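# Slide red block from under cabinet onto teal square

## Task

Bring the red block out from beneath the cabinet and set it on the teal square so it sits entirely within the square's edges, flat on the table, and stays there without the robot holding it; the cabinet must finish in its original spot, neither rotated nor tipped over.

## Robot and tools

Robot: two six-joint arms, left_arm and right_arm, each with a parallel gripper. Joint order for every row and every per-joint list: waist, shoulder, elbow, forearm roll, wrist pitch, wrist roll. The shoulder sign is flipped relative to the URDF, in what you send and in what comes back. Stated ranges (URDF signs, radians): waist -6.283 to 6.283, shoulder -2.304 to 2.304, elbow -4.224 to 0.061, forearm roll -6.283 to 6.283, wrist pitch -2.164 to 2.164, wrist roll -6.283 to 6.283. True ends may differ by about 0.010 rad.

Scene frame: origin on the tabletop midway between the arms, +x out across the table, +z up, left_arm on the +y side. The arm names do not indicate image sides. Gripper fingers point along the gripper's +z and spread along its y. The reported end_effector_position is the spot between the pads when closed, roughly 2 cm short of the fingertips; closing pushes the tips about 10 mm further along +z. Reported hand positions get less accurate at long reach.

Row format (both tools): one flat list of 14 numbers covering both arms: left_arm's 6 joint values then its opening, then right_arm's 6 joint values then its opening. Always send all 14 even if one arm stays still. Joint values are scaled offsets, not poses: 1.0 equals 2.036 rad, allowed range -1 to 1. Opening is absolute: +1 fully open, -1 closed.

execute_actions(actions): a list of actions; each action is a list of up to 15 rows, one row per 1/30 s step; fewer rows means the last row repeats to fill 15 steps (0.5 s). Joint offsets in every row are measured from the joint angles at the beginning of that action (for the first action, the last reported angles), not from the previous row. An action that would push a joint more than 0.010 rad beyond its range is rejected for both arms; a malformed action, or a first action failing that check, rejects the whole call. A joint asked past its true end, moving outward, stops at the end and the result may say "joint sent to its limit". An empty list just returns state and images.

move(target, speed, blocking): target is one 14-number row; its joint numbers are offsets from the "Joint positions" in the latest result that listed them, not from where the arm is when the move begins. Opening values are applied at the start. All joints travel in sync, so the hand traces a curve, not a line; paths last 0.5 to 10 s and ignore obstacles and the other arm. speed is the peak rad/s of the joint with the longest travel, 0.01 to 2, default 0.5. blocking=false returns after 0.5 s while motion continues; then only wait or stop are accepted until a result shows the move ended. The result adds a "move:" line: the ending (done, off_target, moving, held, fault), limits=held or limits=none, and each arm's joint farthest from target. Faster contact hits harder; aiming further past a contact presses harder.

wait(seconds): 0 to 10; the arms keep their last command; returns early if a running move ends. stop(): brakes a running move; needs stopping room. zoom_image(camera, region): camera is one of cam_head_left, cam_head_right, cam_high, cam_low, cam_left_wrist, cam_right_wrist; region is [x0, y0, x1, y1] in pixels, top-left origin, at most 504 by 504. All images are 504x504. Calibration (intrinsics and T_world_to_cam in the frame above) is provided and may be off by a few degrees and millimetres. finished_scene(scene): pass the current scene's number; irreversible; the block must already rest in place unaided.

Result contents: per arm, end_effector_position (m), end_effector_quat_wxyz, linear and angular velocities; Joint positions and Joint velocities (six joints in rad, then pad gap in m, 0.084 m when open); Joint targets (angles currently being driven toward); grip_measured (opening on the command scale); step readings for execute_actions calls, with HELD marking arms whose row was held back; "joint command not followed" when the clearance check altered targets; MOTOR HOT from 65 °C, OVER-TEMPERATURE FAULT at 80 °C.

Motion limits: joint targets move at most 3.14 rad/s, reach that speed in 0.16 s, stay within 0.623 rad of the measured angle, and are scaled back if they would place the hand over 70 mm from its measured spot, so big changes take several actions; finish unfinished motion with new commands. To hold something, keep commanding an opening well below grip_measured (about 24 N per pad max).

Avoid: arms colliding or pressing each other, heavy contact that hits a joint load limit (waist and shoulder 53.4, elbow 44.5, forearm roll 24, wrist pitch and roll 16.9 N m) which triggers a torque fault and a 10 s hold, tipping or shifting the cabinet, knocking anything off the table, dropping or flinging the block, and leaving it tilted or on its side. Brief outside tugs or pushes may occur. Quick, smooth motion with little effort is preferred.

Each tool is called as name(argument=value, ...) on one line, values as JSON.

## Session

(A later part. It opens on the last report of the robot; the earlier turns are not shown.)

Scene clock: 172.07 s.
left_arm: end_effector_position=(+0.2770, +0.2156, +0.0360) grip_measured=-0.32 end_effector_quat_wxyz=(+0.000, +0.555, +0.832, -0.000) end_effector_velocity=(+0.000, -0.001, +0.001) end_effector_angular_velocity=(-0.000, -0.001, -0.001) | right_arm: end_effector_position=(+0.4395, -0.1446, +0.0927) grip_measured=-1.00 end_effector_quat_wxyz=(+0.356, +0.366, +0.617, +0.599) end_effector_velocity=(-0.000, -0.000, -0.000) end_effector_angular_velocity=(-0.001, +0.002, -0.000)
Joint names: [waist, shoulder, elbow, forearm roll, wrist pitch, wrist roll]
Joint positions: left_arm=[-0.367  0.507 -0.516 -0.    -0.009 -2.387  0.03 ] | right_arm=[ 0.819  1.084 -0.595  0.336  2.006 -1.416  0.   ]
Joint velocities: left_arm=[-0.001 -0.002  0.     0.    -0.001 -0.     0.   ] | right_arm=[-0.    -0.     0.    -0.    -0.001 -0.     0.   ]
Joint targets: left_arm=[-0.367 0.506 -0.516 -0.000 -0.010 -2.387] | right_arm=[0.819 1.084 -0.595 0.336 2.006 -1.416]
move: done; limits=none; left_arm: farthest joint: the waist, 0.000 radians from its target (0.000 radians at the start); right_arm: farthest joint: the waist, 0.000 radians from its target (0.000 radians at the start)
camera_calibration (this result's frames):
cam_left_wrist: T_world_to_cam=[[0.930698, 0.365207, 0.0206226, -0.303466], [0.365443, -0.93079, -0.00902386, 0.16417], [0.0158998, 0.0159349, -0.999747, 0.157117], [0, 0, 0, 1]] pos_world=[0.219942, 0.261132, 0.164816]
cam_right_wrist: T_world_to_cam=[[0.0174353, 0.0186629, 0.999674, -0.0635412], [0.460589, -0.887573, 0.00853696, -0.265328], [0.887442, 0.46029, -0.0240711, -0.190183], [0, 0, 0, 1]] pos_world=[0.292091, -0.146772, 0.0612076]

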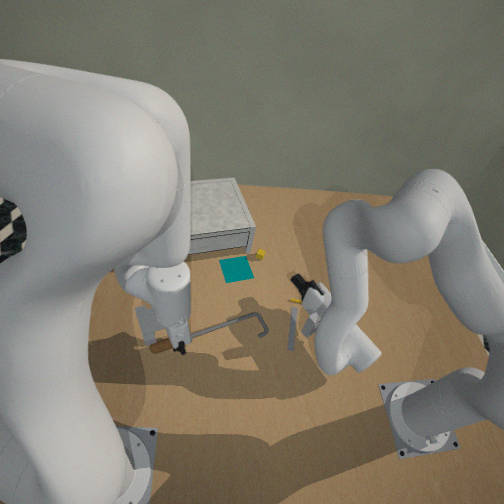

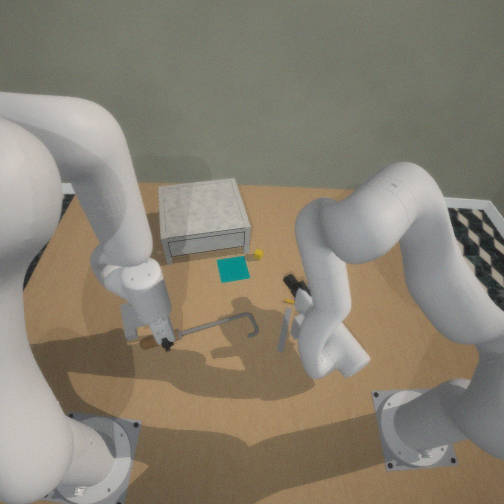

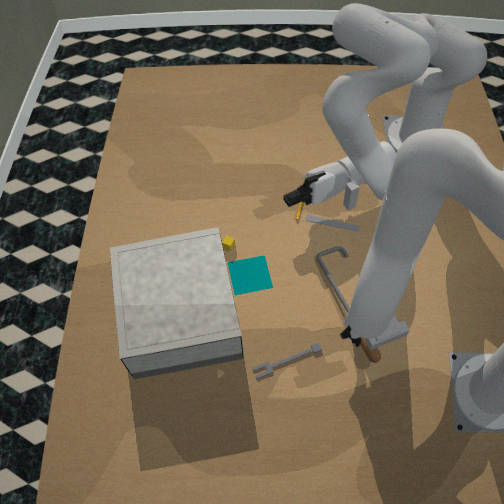

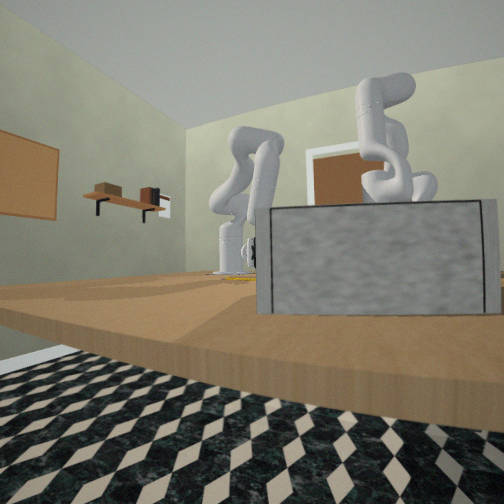

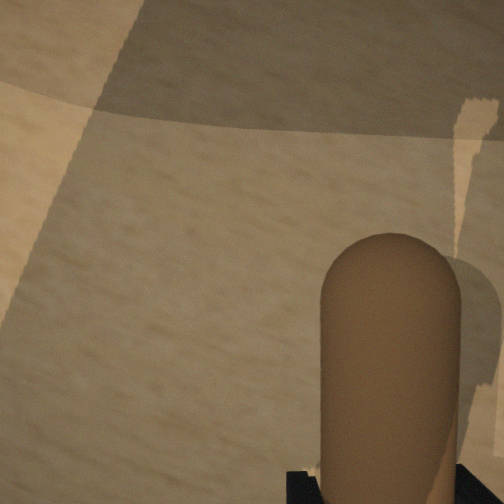

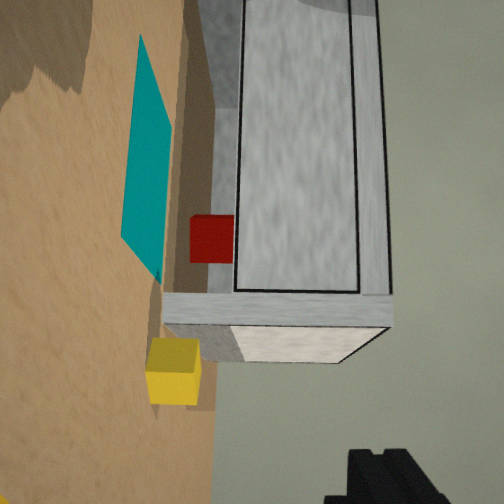

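move(target=[-0.1066,0.0405,-0.0877,0,-0.0472,-0.7946,-1,0,0,0,0,0,0,-1], speed=0.6)

Scene clock: 178.73 s.
left_arm: end_effector_position=(+0.2933, +0.1112, +0.0359) grip_measured=-0.32 end_effector_quat_wxyz=(-0.000, -0.111, +0.994, -0.000) end_effector_velocity=(+0.000, +0.000, -0.000) end_effector_angular_velocity=(+0.001, +0.001, +0.002) | right_arm: end_effector_position=(+0.4395, -0.1446, +0.0927) grip_measured=-1.00 end_effector_quat_wxyz=(+0.356, +0.366, +0.617, +0.599) end_effector_velocity=(+0.000, -0.000, +0.000) end_effector_angular_velocity=(-0.000, +0.000, -0.000)
Joint names: [waist, shoulder, elbow, forearm roll, wrist pitch, wrist roll]
Joint positions: left_arm=[-0.584  0.589 -0.695 -0.    -0.106 -4.005  0.03 ] | right_arm=[ 0.819  1.084 -0.595  0.336  2.006 -1.416  0.   ]
Joint velocities: left_arm=[ 0.     0.001 -0.     0.    -0.001 -0.002 -0.   ] | right_arm=[-0.    -0.     0.     0.    -0.001  0.     0.   ]
Joint targets: left_arm=[-0.584 0.589 -0.695 -0.000 -0.106 -4.005] | right_arm=[0.819 1.084 -0.595 0.336 2.006 -1.416]
move: done; limits=none; left_arm: farthest joint: the waist, 0.000 radians from its target (0.217 radians at the start); right_arm: farthest joint: the waist, 0.000 radians from its target (0.000 radians at the start)
camera_calibration (this result's frames):
cam_left_wrist: T_world_to_cam=[[-0.202102, 0.979148, 0.0205682, -0.016544], [0.979277, 0.202319, -0.00907813, -0.244986], [-0.0130502, 0.0183073, -0.999747, 0.166739], [0, 0, 0, 1]] pos_world=[0.238742, 0.062712, 0.164813]
cam_right_wrist: T_world_to_cam=[[0.0174351, 0.0186629, 0.999674, -0.0635411], [0.460589, -0.887573, 0.00853707, -0.265328], [0.887442, 0.46029, -0.0240709, -0.190183], [0, 0, 0, 1]] pos_world=[0.292091, -0.146772, 0.0612076]

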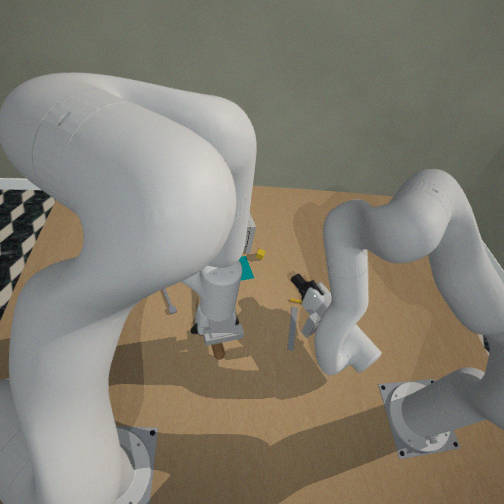

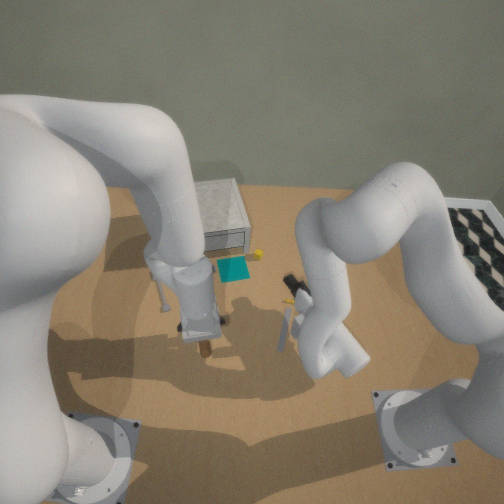

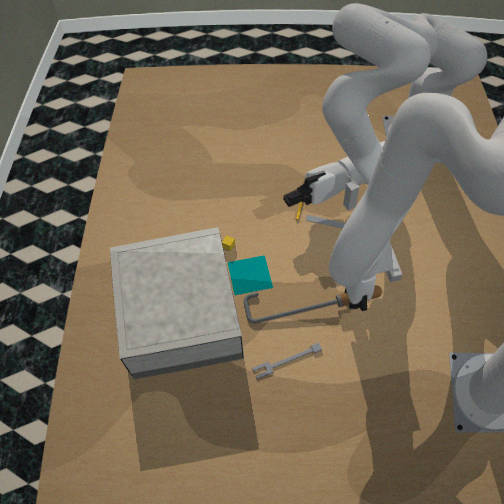

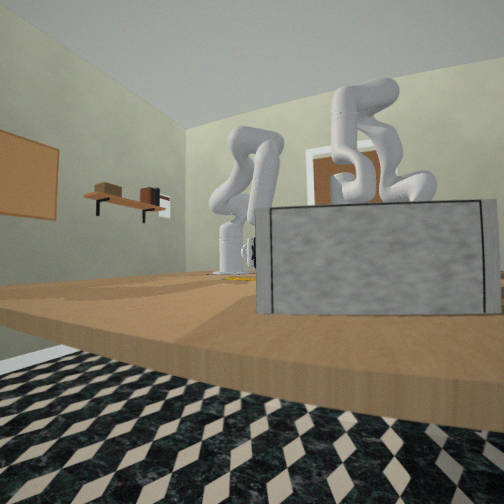

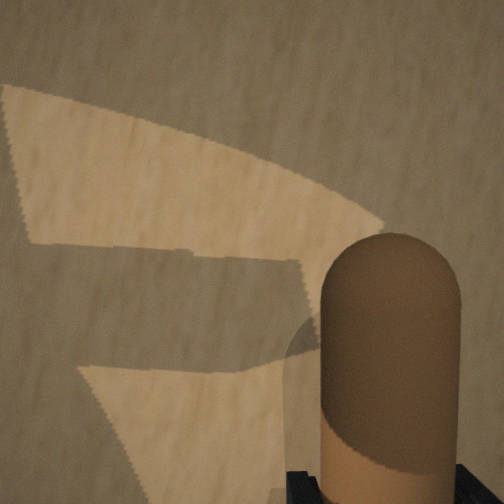

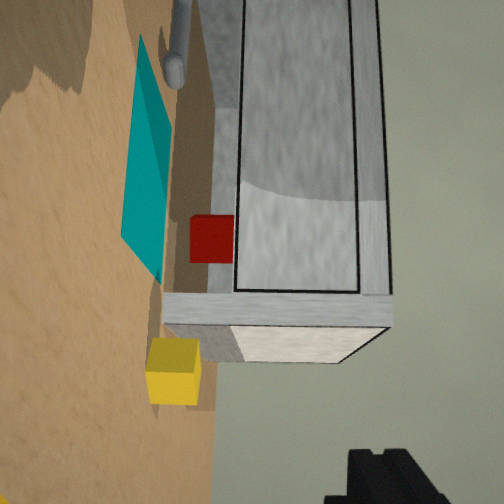

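zoom_image(camera="cam_high", region=[200, 220, 400, 380])

Region (200, 220, 400, 380) of cam_high's 504x504 image, scaled by 2.520, with more detail than that image has; it fills the top 403 rows of this view, and the rest is white.

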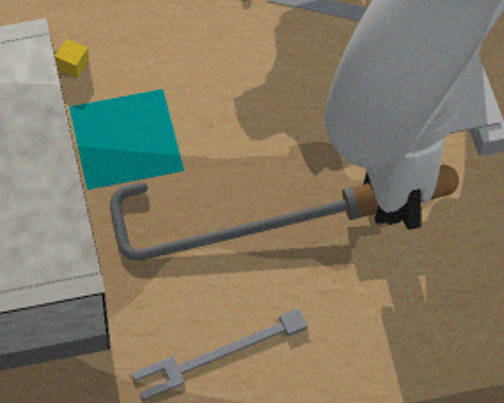

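move(target=[0.0895,0.0567,-0.1175,0,-0.0609,0.0894,-1,0,0,0,0,0,0,-1], speed=0.2)

Scene clock: 192.13 s.
left_arm: end_effector_position=(+0.4081, +0.1373, +0.0359) grip_measured=-0.32 end_effector_quat_wxyz=(-0.000, -0.111, +0.994, +0.000) end_effector_velocity=(+0.001, -0.000, +0.000) end_effector_angular_velocity=(-0.000, -0.000, -0.001) | right_arm: end_effector_position=(+0.4395, -0.1446, +0.0927) grip_measured=-1.00 end_effector_quat_wxyz=(+0.356, +0.366, +0.617, +0.599) end_effector_velocity=(-0.000, +0.000, +0.001) end_effector_angular_velocity=(+0.000, -0.001, +0.001)
Joint names: [waist, shoulder, elbow, forearm roll, wrist pitch, wrist roll]
Joint positions: left_arm=[-0.402  0.704 -0.934 -0.    -0.229 -3.823  0.03 ] | right_arm=[ 0.819  1.084 -0.595  0.336  2.006 -1.416  0.   ]
Joint velocities: left_arm=[ 0.001  0.001 -0.003  0.    -0.001  0.002 -0.   ] | right_arm=[ 0.001 -0.001  0.    -0.     0.    -0.     0.   ]
Joint targets: left_arm=[-0.402 0.705 -0.934 -0.000 -0.230 -3.823] | right_arm=[0.819 1.084 -0.595 0.336 2.006 -1.416]
move: done; limits=none; left_arm: farthest joint: the elbow, 0.001 radians from its target (0.239 radians at the start); right_arm: farthest joint: the waist, 0.000 radians from its target (0.000 radians at the start)
camera_calibration (this result's frames):
cam_left_wrist: T_world_to_cam=[[-0.202153, 0.979135, 0.0207259, -0.0189231], [0.979263, 0.202377, -0.00934475, -0.362696], [-0.0133442, 0.0184071, -0.999742, 0.167823], [0, 0, 0, 1]] pos_world=[0.353589, 0.0888405, 0.164782]
cam_right_wrist: T_world_to_cam=[[0.0174349, 0.0186628, 0.999674, -0.0635411], [0.460589, -0.887573, 0.00853708, -0.265327], [0.887443, 0.460289, -0.0240706, -0.190183], [0, 0, 0, 1]] pos_world=[0.292091, -0.146772, 0.0612077]

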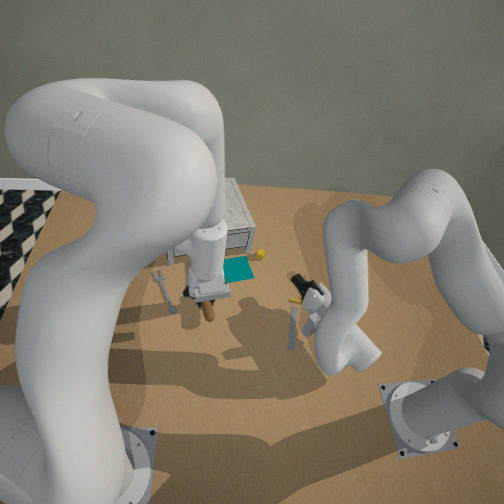

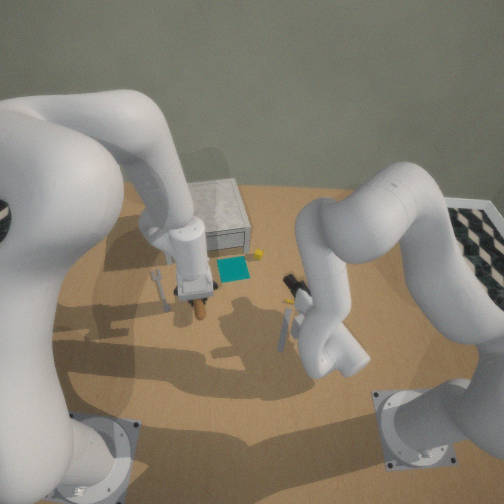

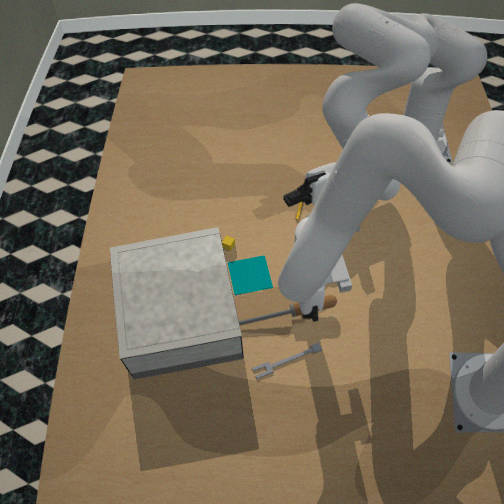

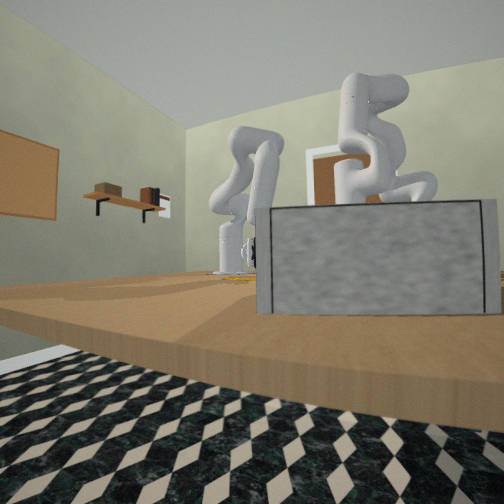

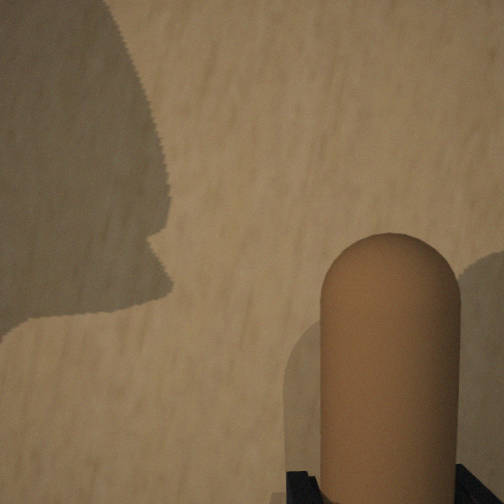

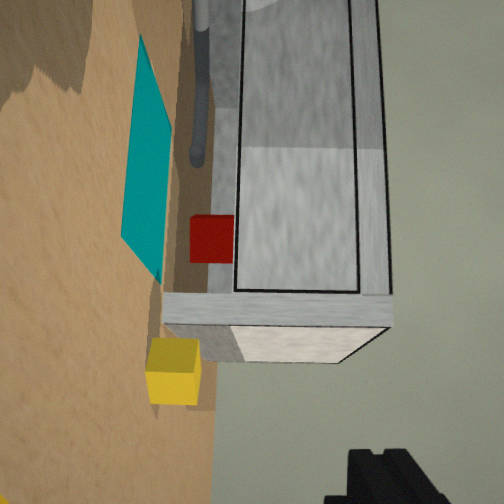

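move(target=[0.0629,0.0752,-0.1514,0,-0.0761,0.0628,-1,0,0,0,0,0,0,-1], speed=0.22)

Scene clock: 197.50 s.
left_arm: end_effector_position=(+0.5254, +0.1638, +0.0360) grip_measured=-0.32 end_effector_quat_wxyz=(-0.000, -0.111, +0.994, -0.000) end_effector_velocity=(+0.001, +0.000, +0.000) end_effector_angular_velocity=(-0.000, -0.002, -0.000) | right_arm: end_effector_position=(+0.4395, -0.1446, +0.0927) grip_measured=-1.00 end_effector_quat_wxyz=(+0.356, +0.366, +0.617, +0.599) end_effector_velocity=(+0.000, -0.000, -0.000) end_effector_angular_velocity=(-0.000, -0.000, -0.002)
Joint names: [waist, shoulder, elbow, forearm roll, wrist pitch, wrist roll]
Joint positions: left_arm=[-0.274  0.857 -1.241 -0.    -0.384 -3.695  0.03 ] | right_arm=[ 0.819  1.084 -0.595  0.336  2.006 -1.416  0.   ]
Joint velocities: left_arm=[ 0.001  0.    -0.002  0.001 -0.     0.    -0.   ] | right_arm=[-0.001 -0.    -0.     0.001 -0.001 -0.     0.   ]
Joint targets: left_arm=[-0.274 0.857 -1.242 -0.000 -0.384 -3.695] | right_arm=[0.819 1.084 -0.595 0.336 2.006 -1.416]
move: done; limits=none; left_arm: farthest joint: the elbow, 0.001 radians from its target (0.308 radians at the start); right_arm: farthest joint: the waist, 0.000 radians from its target (0.000 radians at the start)
camera_calibration (this result's frames):
cam_left_wrist: T_world_to_cam=[[-0.202246, 0.979119, 0.0205799, -0.0211093], [0.979245, 0.202467, -0.00927549, -0.482887], [-0.0132485, 0.0182768, -0.999745, 0.168978], [0, 0, 0, 1]] pos_world=[0.470835, 0.115349, 0.16489]
cam_right_wrist: T_world_to_cam=[[0.0174351, 0.0186629, 0.999674, -0.0635412], [0.460589, -0.887573, 0.00853709, -0.265328], [0.887443, 0.460289, -0.0240708, -0.190183], [0, 0, 0, 1]] pos_world=[0.292091, -0.146772, 0.0612077]

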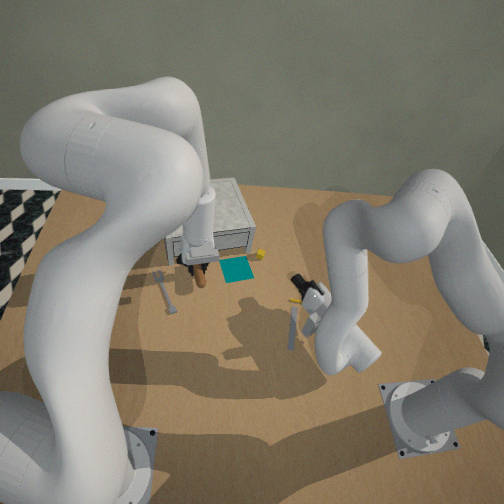

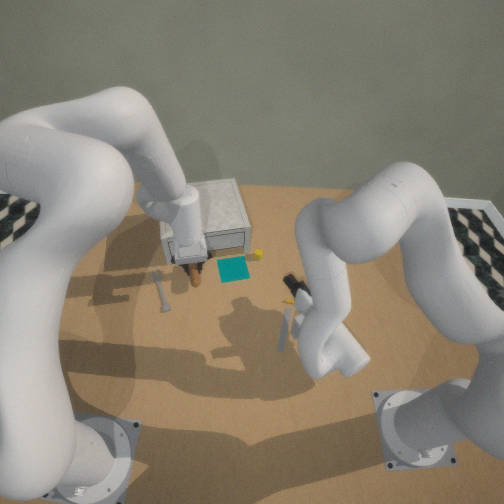

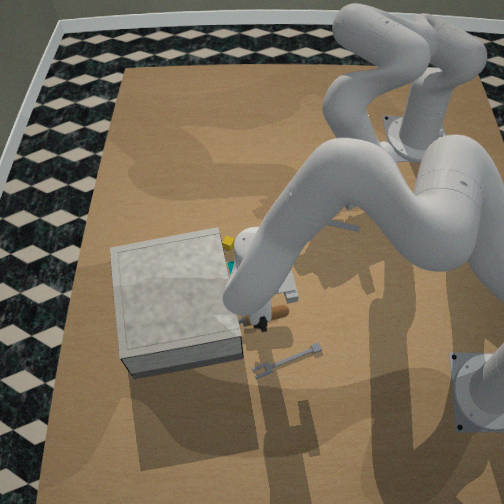

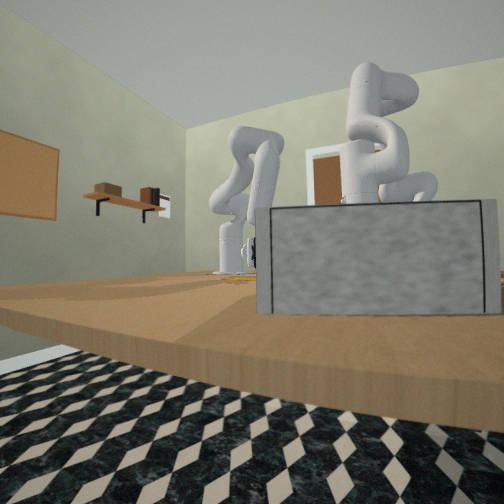

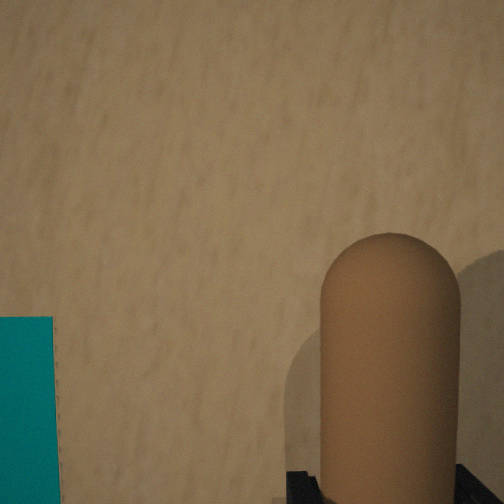

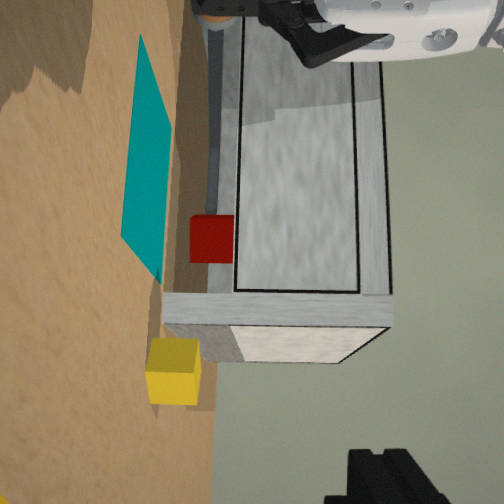

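zoom_image(camera="cam_right_wrist", region=[170, 150, 260, 280])

zoom_image(camera="cam_high", region=[200, 260, 320, 370])

Region (170, 150, 260, 280) of cam_right_wrist's 504x504 image, scaled by 3.877, with more detail than that image has; it fills the left 349 columns of this view, and the rest is white.

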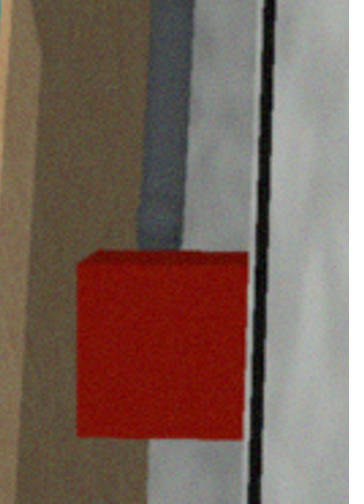

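Region (200, 260, 320, 370) of cam_high's 504x504 image, scaled by 4.200, with more detail than that image has; it fills the top 462 rows of this view, and the rest is white.

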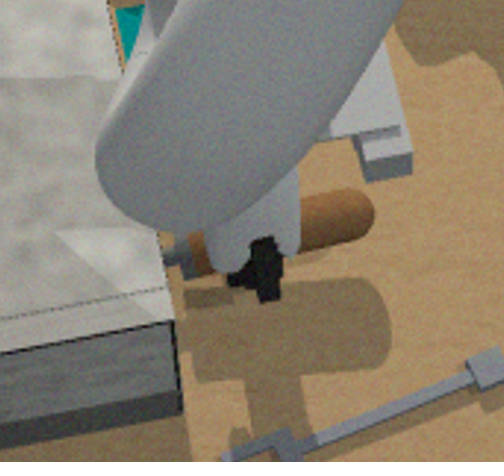

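move(target=[-0.0531,0.0478,-0.0944,0,-0.0467,-0.0532,-1,0,0,0,0,0,0,-1], speed=0.15)

Scene clock: 213.43 s.
left_arm: end_effector_position=(+0.5502, +0.0816, +0.0360) grip_measured=-0.32 end_effector_quat_wxyz=(-0.000, -0.111, +0.994, +0.000) end_effector_velocity=(-0.000, -0.001, -0.000) end_effector_angular_velocity=(+0.001, +0.001, +0.001) | right_arm: end_effector_position=(+0.4395, -0.1446, +0.0927) grip_measured=-1.00 end_effector_quat_wxyz=(+0.356, +0.366, +0.617, +0.599) end_effector_velocity=(-0.000, -0.000, +0.001) end_effector_angular_velocity=(+0.001, -0.001, +0.001)
Joint names: [waist, shoulder, elbow, forearm roll, wrist pitch, wrist roll]
Joint positions: left_arm=[-0.382  0.955 -1.433 -0.    -0.479 -3.803  0.03 ] | right_arm=[ 0.819  1.084 -0.595  0.336  2.006 -1.416  0.   ]
Joint velocities: left_arm=[-0.001  0.001 -0.002 -0.    -0.002 -0.002  0.   ] | right_arm=[-0.001 -0.001  0.001 -0.001  0.002 -0.     0.   ]
Joint targets: left_arm=[-0.382 0.955 -1.434 -0.000 -0.479 -3.803] | right_arm=[0.819 1.084 -0.595 0.336 2.006 -1.416]
move: done; limits=none; left_arm: farthest joint: the waist, 0.000 radians from its target (0.108 radians at the start); right_arm: farthest joint: the waist, 0.000 radians from its target (0.000 radians at the start)
camera_calibration (this result's frames):
cam_left_wrist: T_world_to_cam=[[-0.202543, 0.979054, 0.020729, 0.0646454], [0.97918, 0.20277, -0.00949237, -0.49056], [-0.0134968, 0.0183748, -0.99974, 0.170908], [0, 0, 0, 1]] pos_world=[0.495747, 0.033039, 0.164867]
cam_right_wrist: T_world_to_cam=[[0.0174351, 0.018663, 0.999674, -0.0635411], [0.460589, -0.887573, 0.00853714, -0.265328], [0.887443, 0.460289, -0.0240709, -0.190183], [0, 0, 0, 1]] pos_world=[0.292091, -0.146772, 0.0612077]

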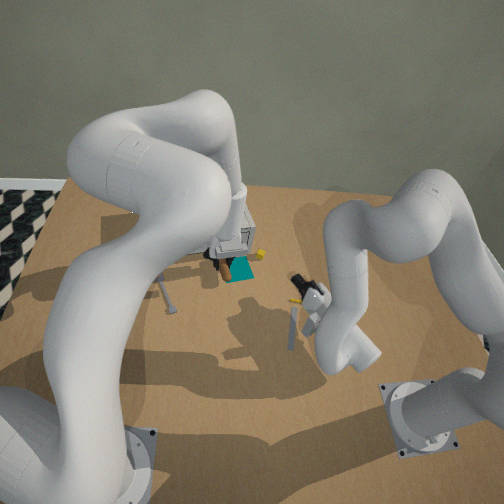

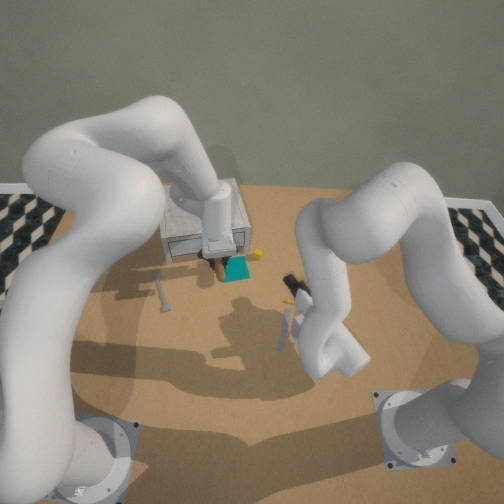

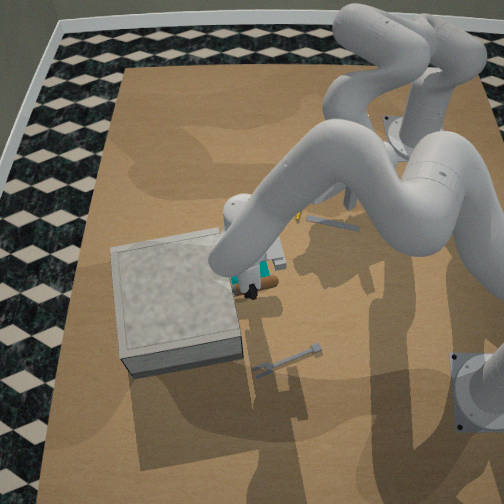

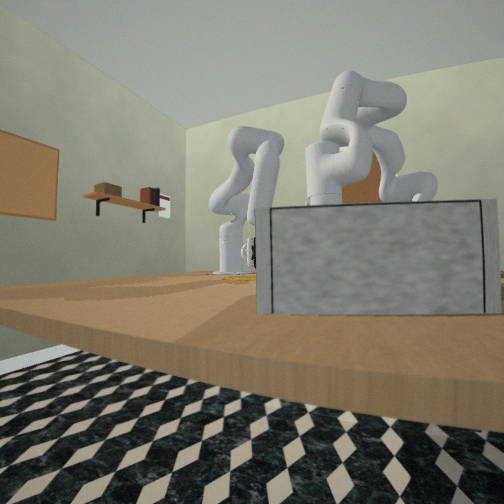

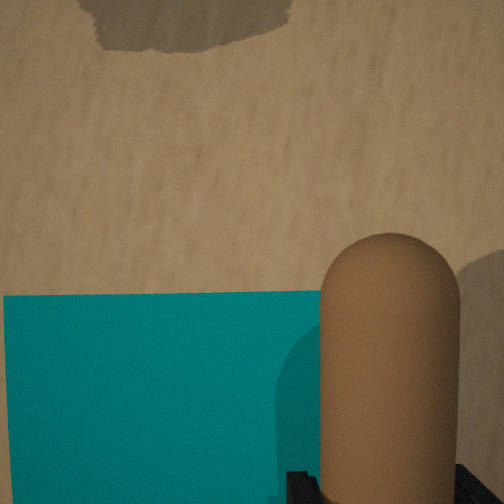

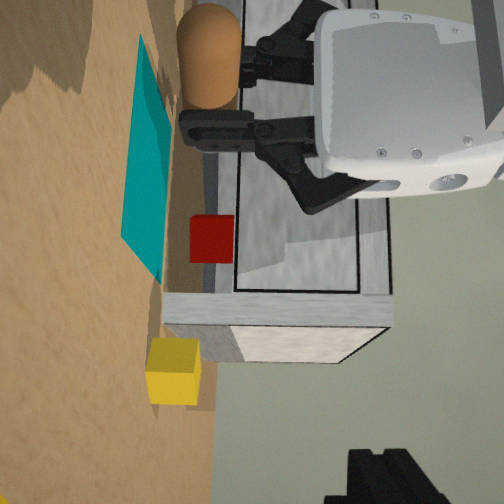

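move(target=[-0.0566,-0.0687,0.136,0,0.0673,-0.0566,-1,0,0,0,0,0,0,-1], speed=0.16)

Scene clock: 223.40 s.
left_arm: end_effector_position=(+0.4470, +0.0580, +0.0360) grip_measured=-0.32 end_effector_quat_wxyz=(-0.000, -0.111, +0.994, +0.000) end_effector_velocity=(-0.001, -0.001, -0.000) end_effector_angular_velocity=(-0.000, -0.000, -0.001) | right_arm: end_effector_position=(+0.4395, -0.1446, +0.0927) grip_measured=-1.00 end_effector_quat_wxyz=(+0.356, +0.366, +0.617, +0.599) end_effector_velocity=(+0.000, -0.000, -0.000) end_effector_angular_velocity=(-0.000, +0.001, -0.001)
Joint names: [waist, shoulder, elbow, forearm roll, wrist pitch, wrist roll]
Joint positions: left_arm=[-0.497  0.815 -1.157 -0.    -0.342 -3.918  0.03 ] | right_arm=[ 0.819  1.084 -0.595  0.336  2.006 -1.416  0.   ]
Joint velocities: left_arm=[-0.002 -0.001  0.002  0.     0.002 -0.001 -0.   ] | right_arm=[-0.    -0.    -0.    -0.    -0.001  0.     0.   ]
Joint targets: left_arm=[-0.497 0.815 -1.157 -0.000 -0.342 -3.918] | right_arm=[0.819 1.084 -0.595 0.336 2.006 -1.416]
move: done; limits=none; left_arm: farthest joint: the elbow, 0.001 radians from its target (0.278 radians at the start); right_arm: farthest joint: the waist, 0.000 radians from its target (0.000 radians at the start)
camera_calibration (this result's frames):
cam_left_wrist: T_world_to_cam=[[-0.202634, 0.979034, 0.0207705, 0.066819], [0.979163, 0.20286, -0.00940333, -0.384672], [-0.0134197, 0.0184323, -0.99974, 0.16997], [0, 0, 0, 1]] pos_world=[0.392477, 0.00948345, 0.164921]
cam_right_wrist: T_world_to_cam=[[0.0174351, 0.018663, 0.999674, -0.0635411], [0.460589, -0.887573, 0.00853714, -0.265328], [0.887442, 0.460289, -0.0240709, -0.190183], [0, 0, 0, 1]] pos_world=[0.292091, -0.146772, 0.0612077]

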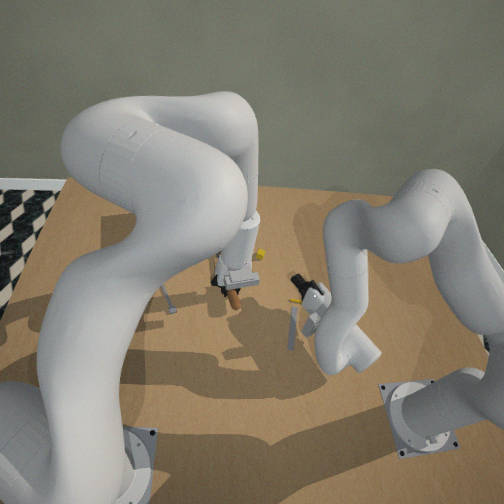

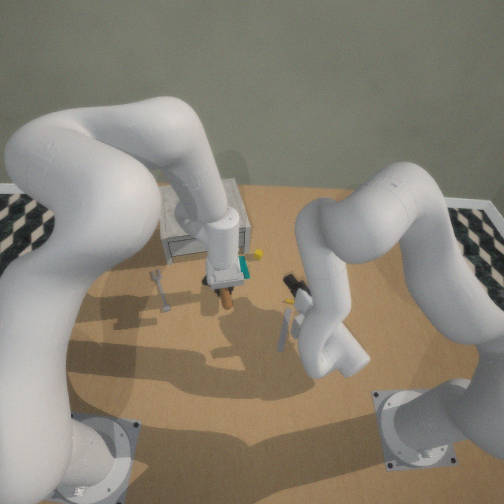

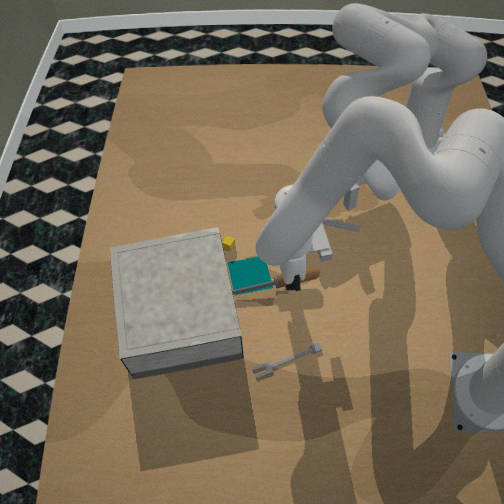

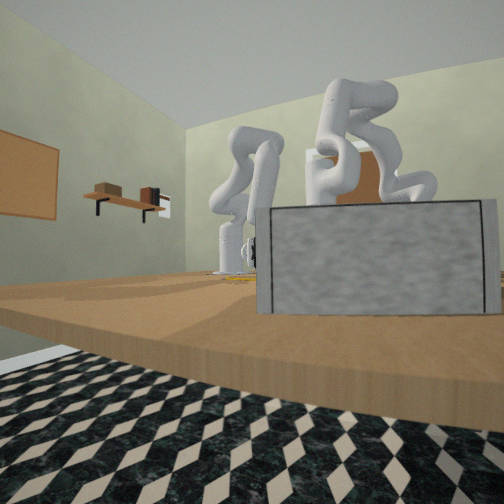

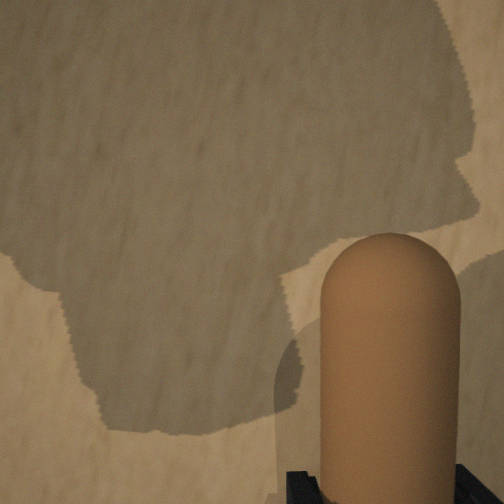

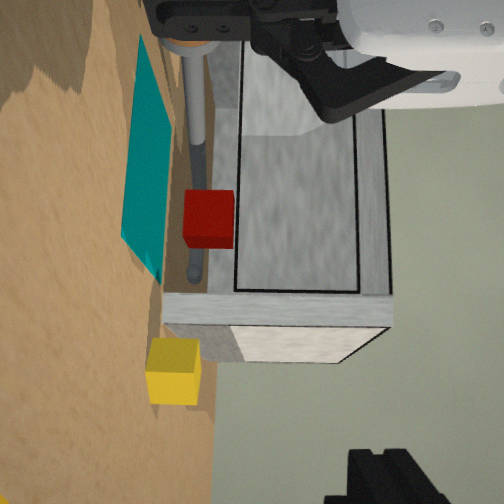

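move(target=[-0.109,-0.0639,0.1293,0,0.0653,-0.109,-1,0,0,0,0,0,0,-1], speed=0.15)

Scene clock: 235.63 s.
left_arm: end_effector_position=(+0.3080, +0.0195, +0.0360) grip_measured=-0.32 end_effector_quat_wxyz=(-0.000, -0.111, +0.994, +0.000) end_effector_velocity=(-0.002, +0.000, -0.001) end_effector_angular_velocity=(+0.001, +0.001, -0.000) | right_arm: end_effector_position=(+0.4395, -0.1446, +0.0927) grip_measured=-1.00 end_effector_quat_wxyz=(+0.356, +0.366, +0.617, +0.599) end_effector_velocity=(-0.000, +0.000, +0.000) end_effector_angular_velocity=(+0.001, -0.001, +0.001)
Joint names: [waist, shoulder, elbow, forearm roll, wrist pitch, wrist roll]
Joint positions: left_arm=[-0.719  0.685 -0.894 -0.    -0.21  -4.14   0.03 ] | right_arm=[ 0.819  1.084 -0.595  0.336  2.006 -1.416  0.   ]
Joint velocities: left_arm=[-0.002 -0.     0.002 -0.     0.001 -0.001  0.   ] | right_arm=[ 0.     0.    -0.    -0.     0.001  0.     0.   ]
Joint targets: left_arm=[-0.719 0.685 -0.894 -0.000 -0.209 -4.140] | right_arm=[0.819 1.084 -0.595 0.336 2.006 -1.416]
move: done; limits=none; left_arm: farthest joint: the waist, 0.000 radians from its target (0.221 radians at the start); right_arm: farthest joint: the waist, 0.000 radians from its target (0.000 radians at the start)
camera_calibration (this result's frames):
cam_left_wrist: T_world_to_cam=[[-0.202757, 0.979004, 0.0209749, 0.0764072], [0.979137, 0.202986, -0.00939526, -0.240761], [-0.0134556, 0.0186323, -0.999736, 0.168752], [0, 0, 0, 1]] pos_world=[0.253501, -0.0290761, 0.164843]
cam_right_wrist: T_world_to_cam=[[0.017435, 0.018663, 0.999674, -0.0635411], [0.460589, -0.887573, 0.00853719, -0.265328], [0.887443, 0.460289, -0.0240708, -0.190183], [0, 0, 0, 1]] pos_world=[0.292091, -0.146772, 0.0612077]

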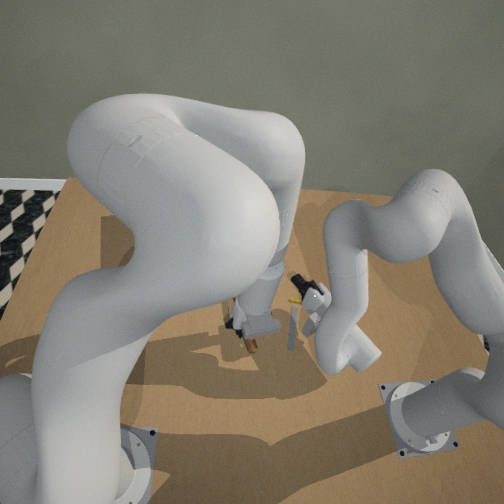

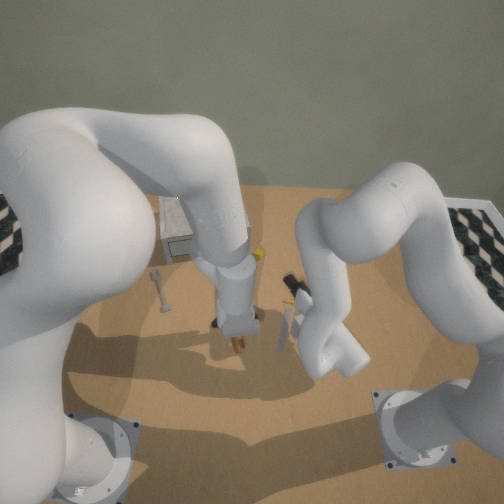

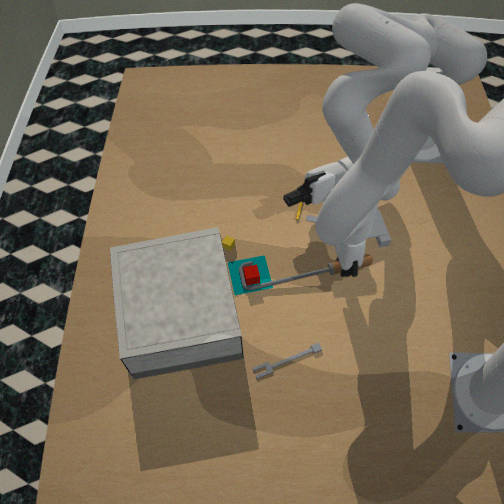

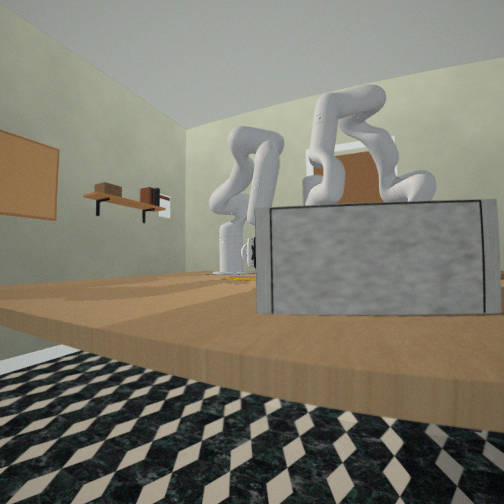

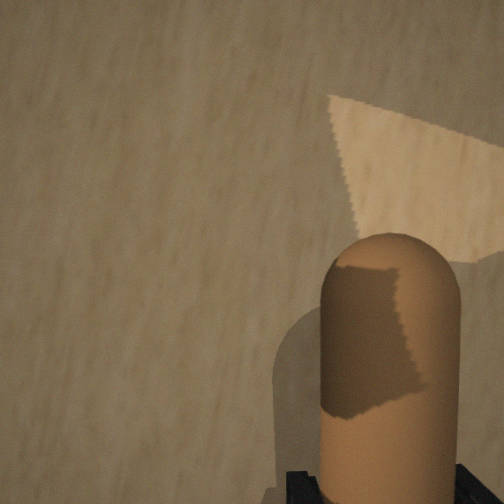

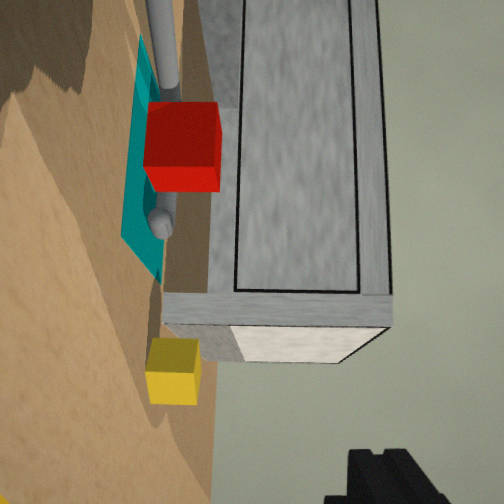

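zoom_image(camera="cam_high", region=[215, 245, 295, 305])

Region (215, 245, 295, 305) of cam_high's 504x504 image, scaled by 6.300, with more detail than that image has; it fills the top 378 rows of this view, and the rest is white.

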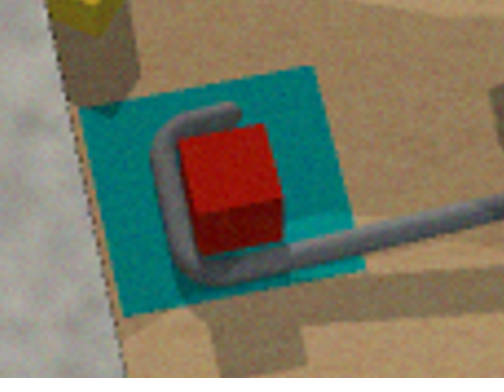

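move(target=[0.0153,0.0148,-0.0085,0,0.0064,0.0154,-1,0,0,0,0,0,0,-1], speed=0.06)

Scene clock: 240.80 s.
left_arm: end_effector_position=(+0.3213, +0.0275, +0.0255) grip_measured=-0.32 end_effector_quat_wxyz=(-0.000, -0.111, +0.994, +0.000) end_effector_velocity=(+0.001, +0.001, -0.001) end_effector_angular_velocity=(+0.000, +0.000, +0.000) | right_arm: end_effector_position=(+0.4395, -0.1446, +0.0927) grip_measured=-1.00 end_effector_quat_wxyz=(+0.356, +0.366, +0.617, +0.599) end_effector_velocity=(+0.001, -0.000, +0.000) end_effector_angular_velocity=(+0.001, -0.000, -0.001)
Joint names: [waist, shoulder, elbow, forearm roll, wrist pitch, wrist roll]
Joint positions: left_arm=[-0.688  0.715 -0.911 -0.    -0.197 -4.109  0.03 ] | right_arm=[ 0.819  1.084 -0.595  0.336  2.006 -1.416  0.   ]
Joint velocities: left_arm=[ 0.002  0.002 -0.001  0.     0.001  0.002 -0.   ] | right_arm=[-0.002 -0.001 -0.    -0.001 -0.    -0.     0.   ]
Joint targets: left_arm=[-0.688 0.715 -0.911 -0.000 -0.196 -4.109] | right_arm=[0.819 1.084 -0.595 0.336 2.006 -1.416]
move: done; limits=none; left_arm: farthest joint: the waist, 0.000 radians from its target (0.031 radians at the start); right_arm: farthest joint: the waist, 0.000 radians from its target (0.000 radians at the start)
camera_calibration (this result's frames):
cam_left_wrist: T_world_to_cam=[[-0.202528, 0.979056, 0.0207652, 0.07137], [0.979186, 0.202751, -0.00925959, -0.255491], [-0.0132758, 0.0184577, -0.999741, 0.158256], [0, 0, 0, 1]] pos_world=[0.266729, -0.020995, 0.154367]
cam_right_wrist: T_world_to_cam=[[0.0174351, 0.0186632, 0.999674, -0.063541], [0.460589, -0.887573, 0.00853736, -0.265328], [0.887443, 0.460289, -0.0240709, -0.190183], [0, 0, 0, 1]] pos_world=[0.292091, -0.146772, 0.0612076]

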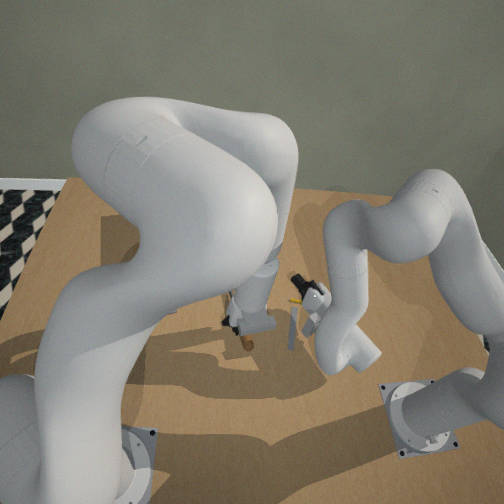

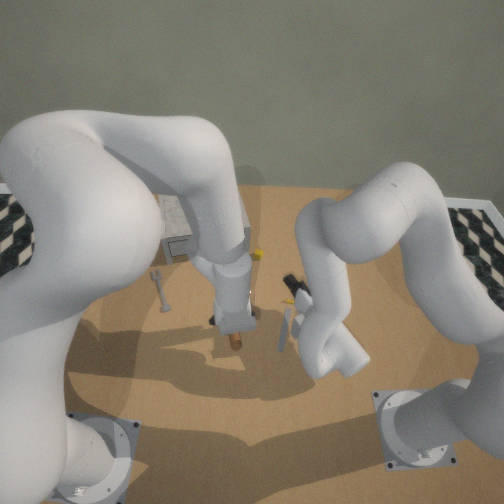

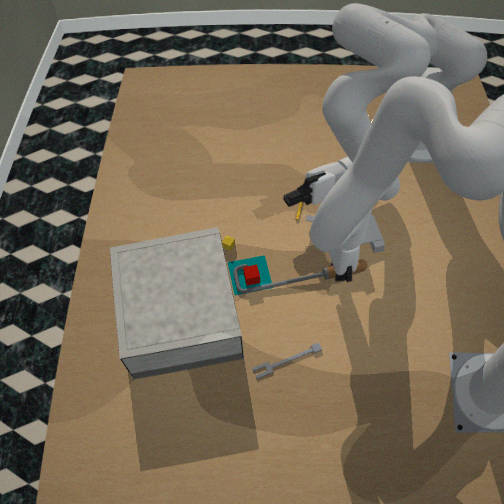

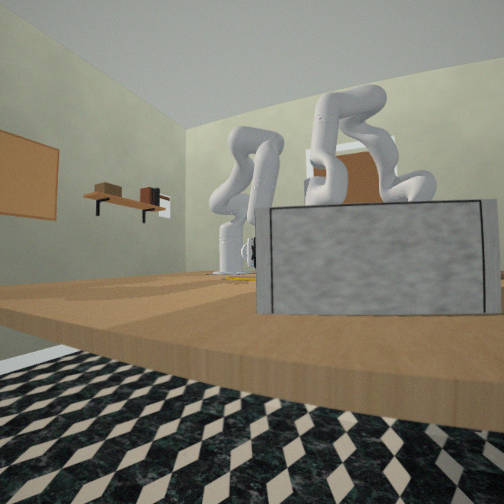

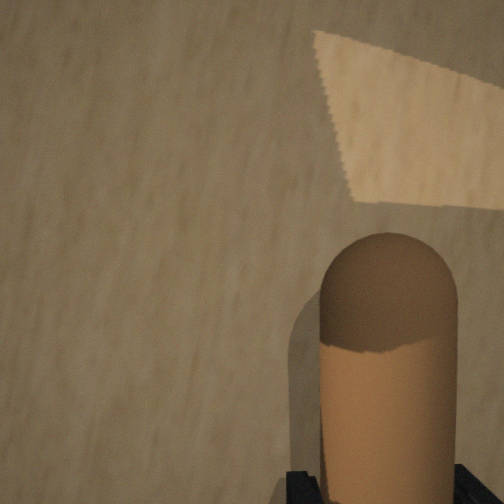

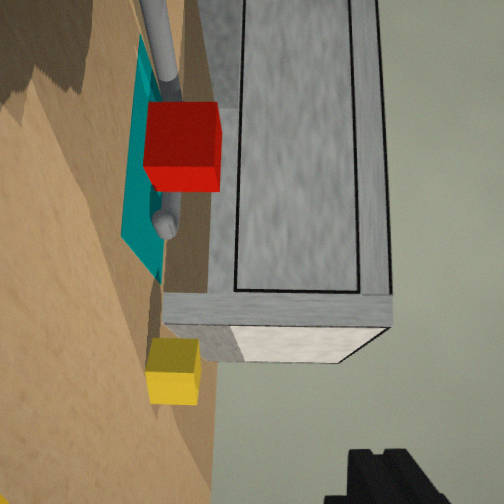

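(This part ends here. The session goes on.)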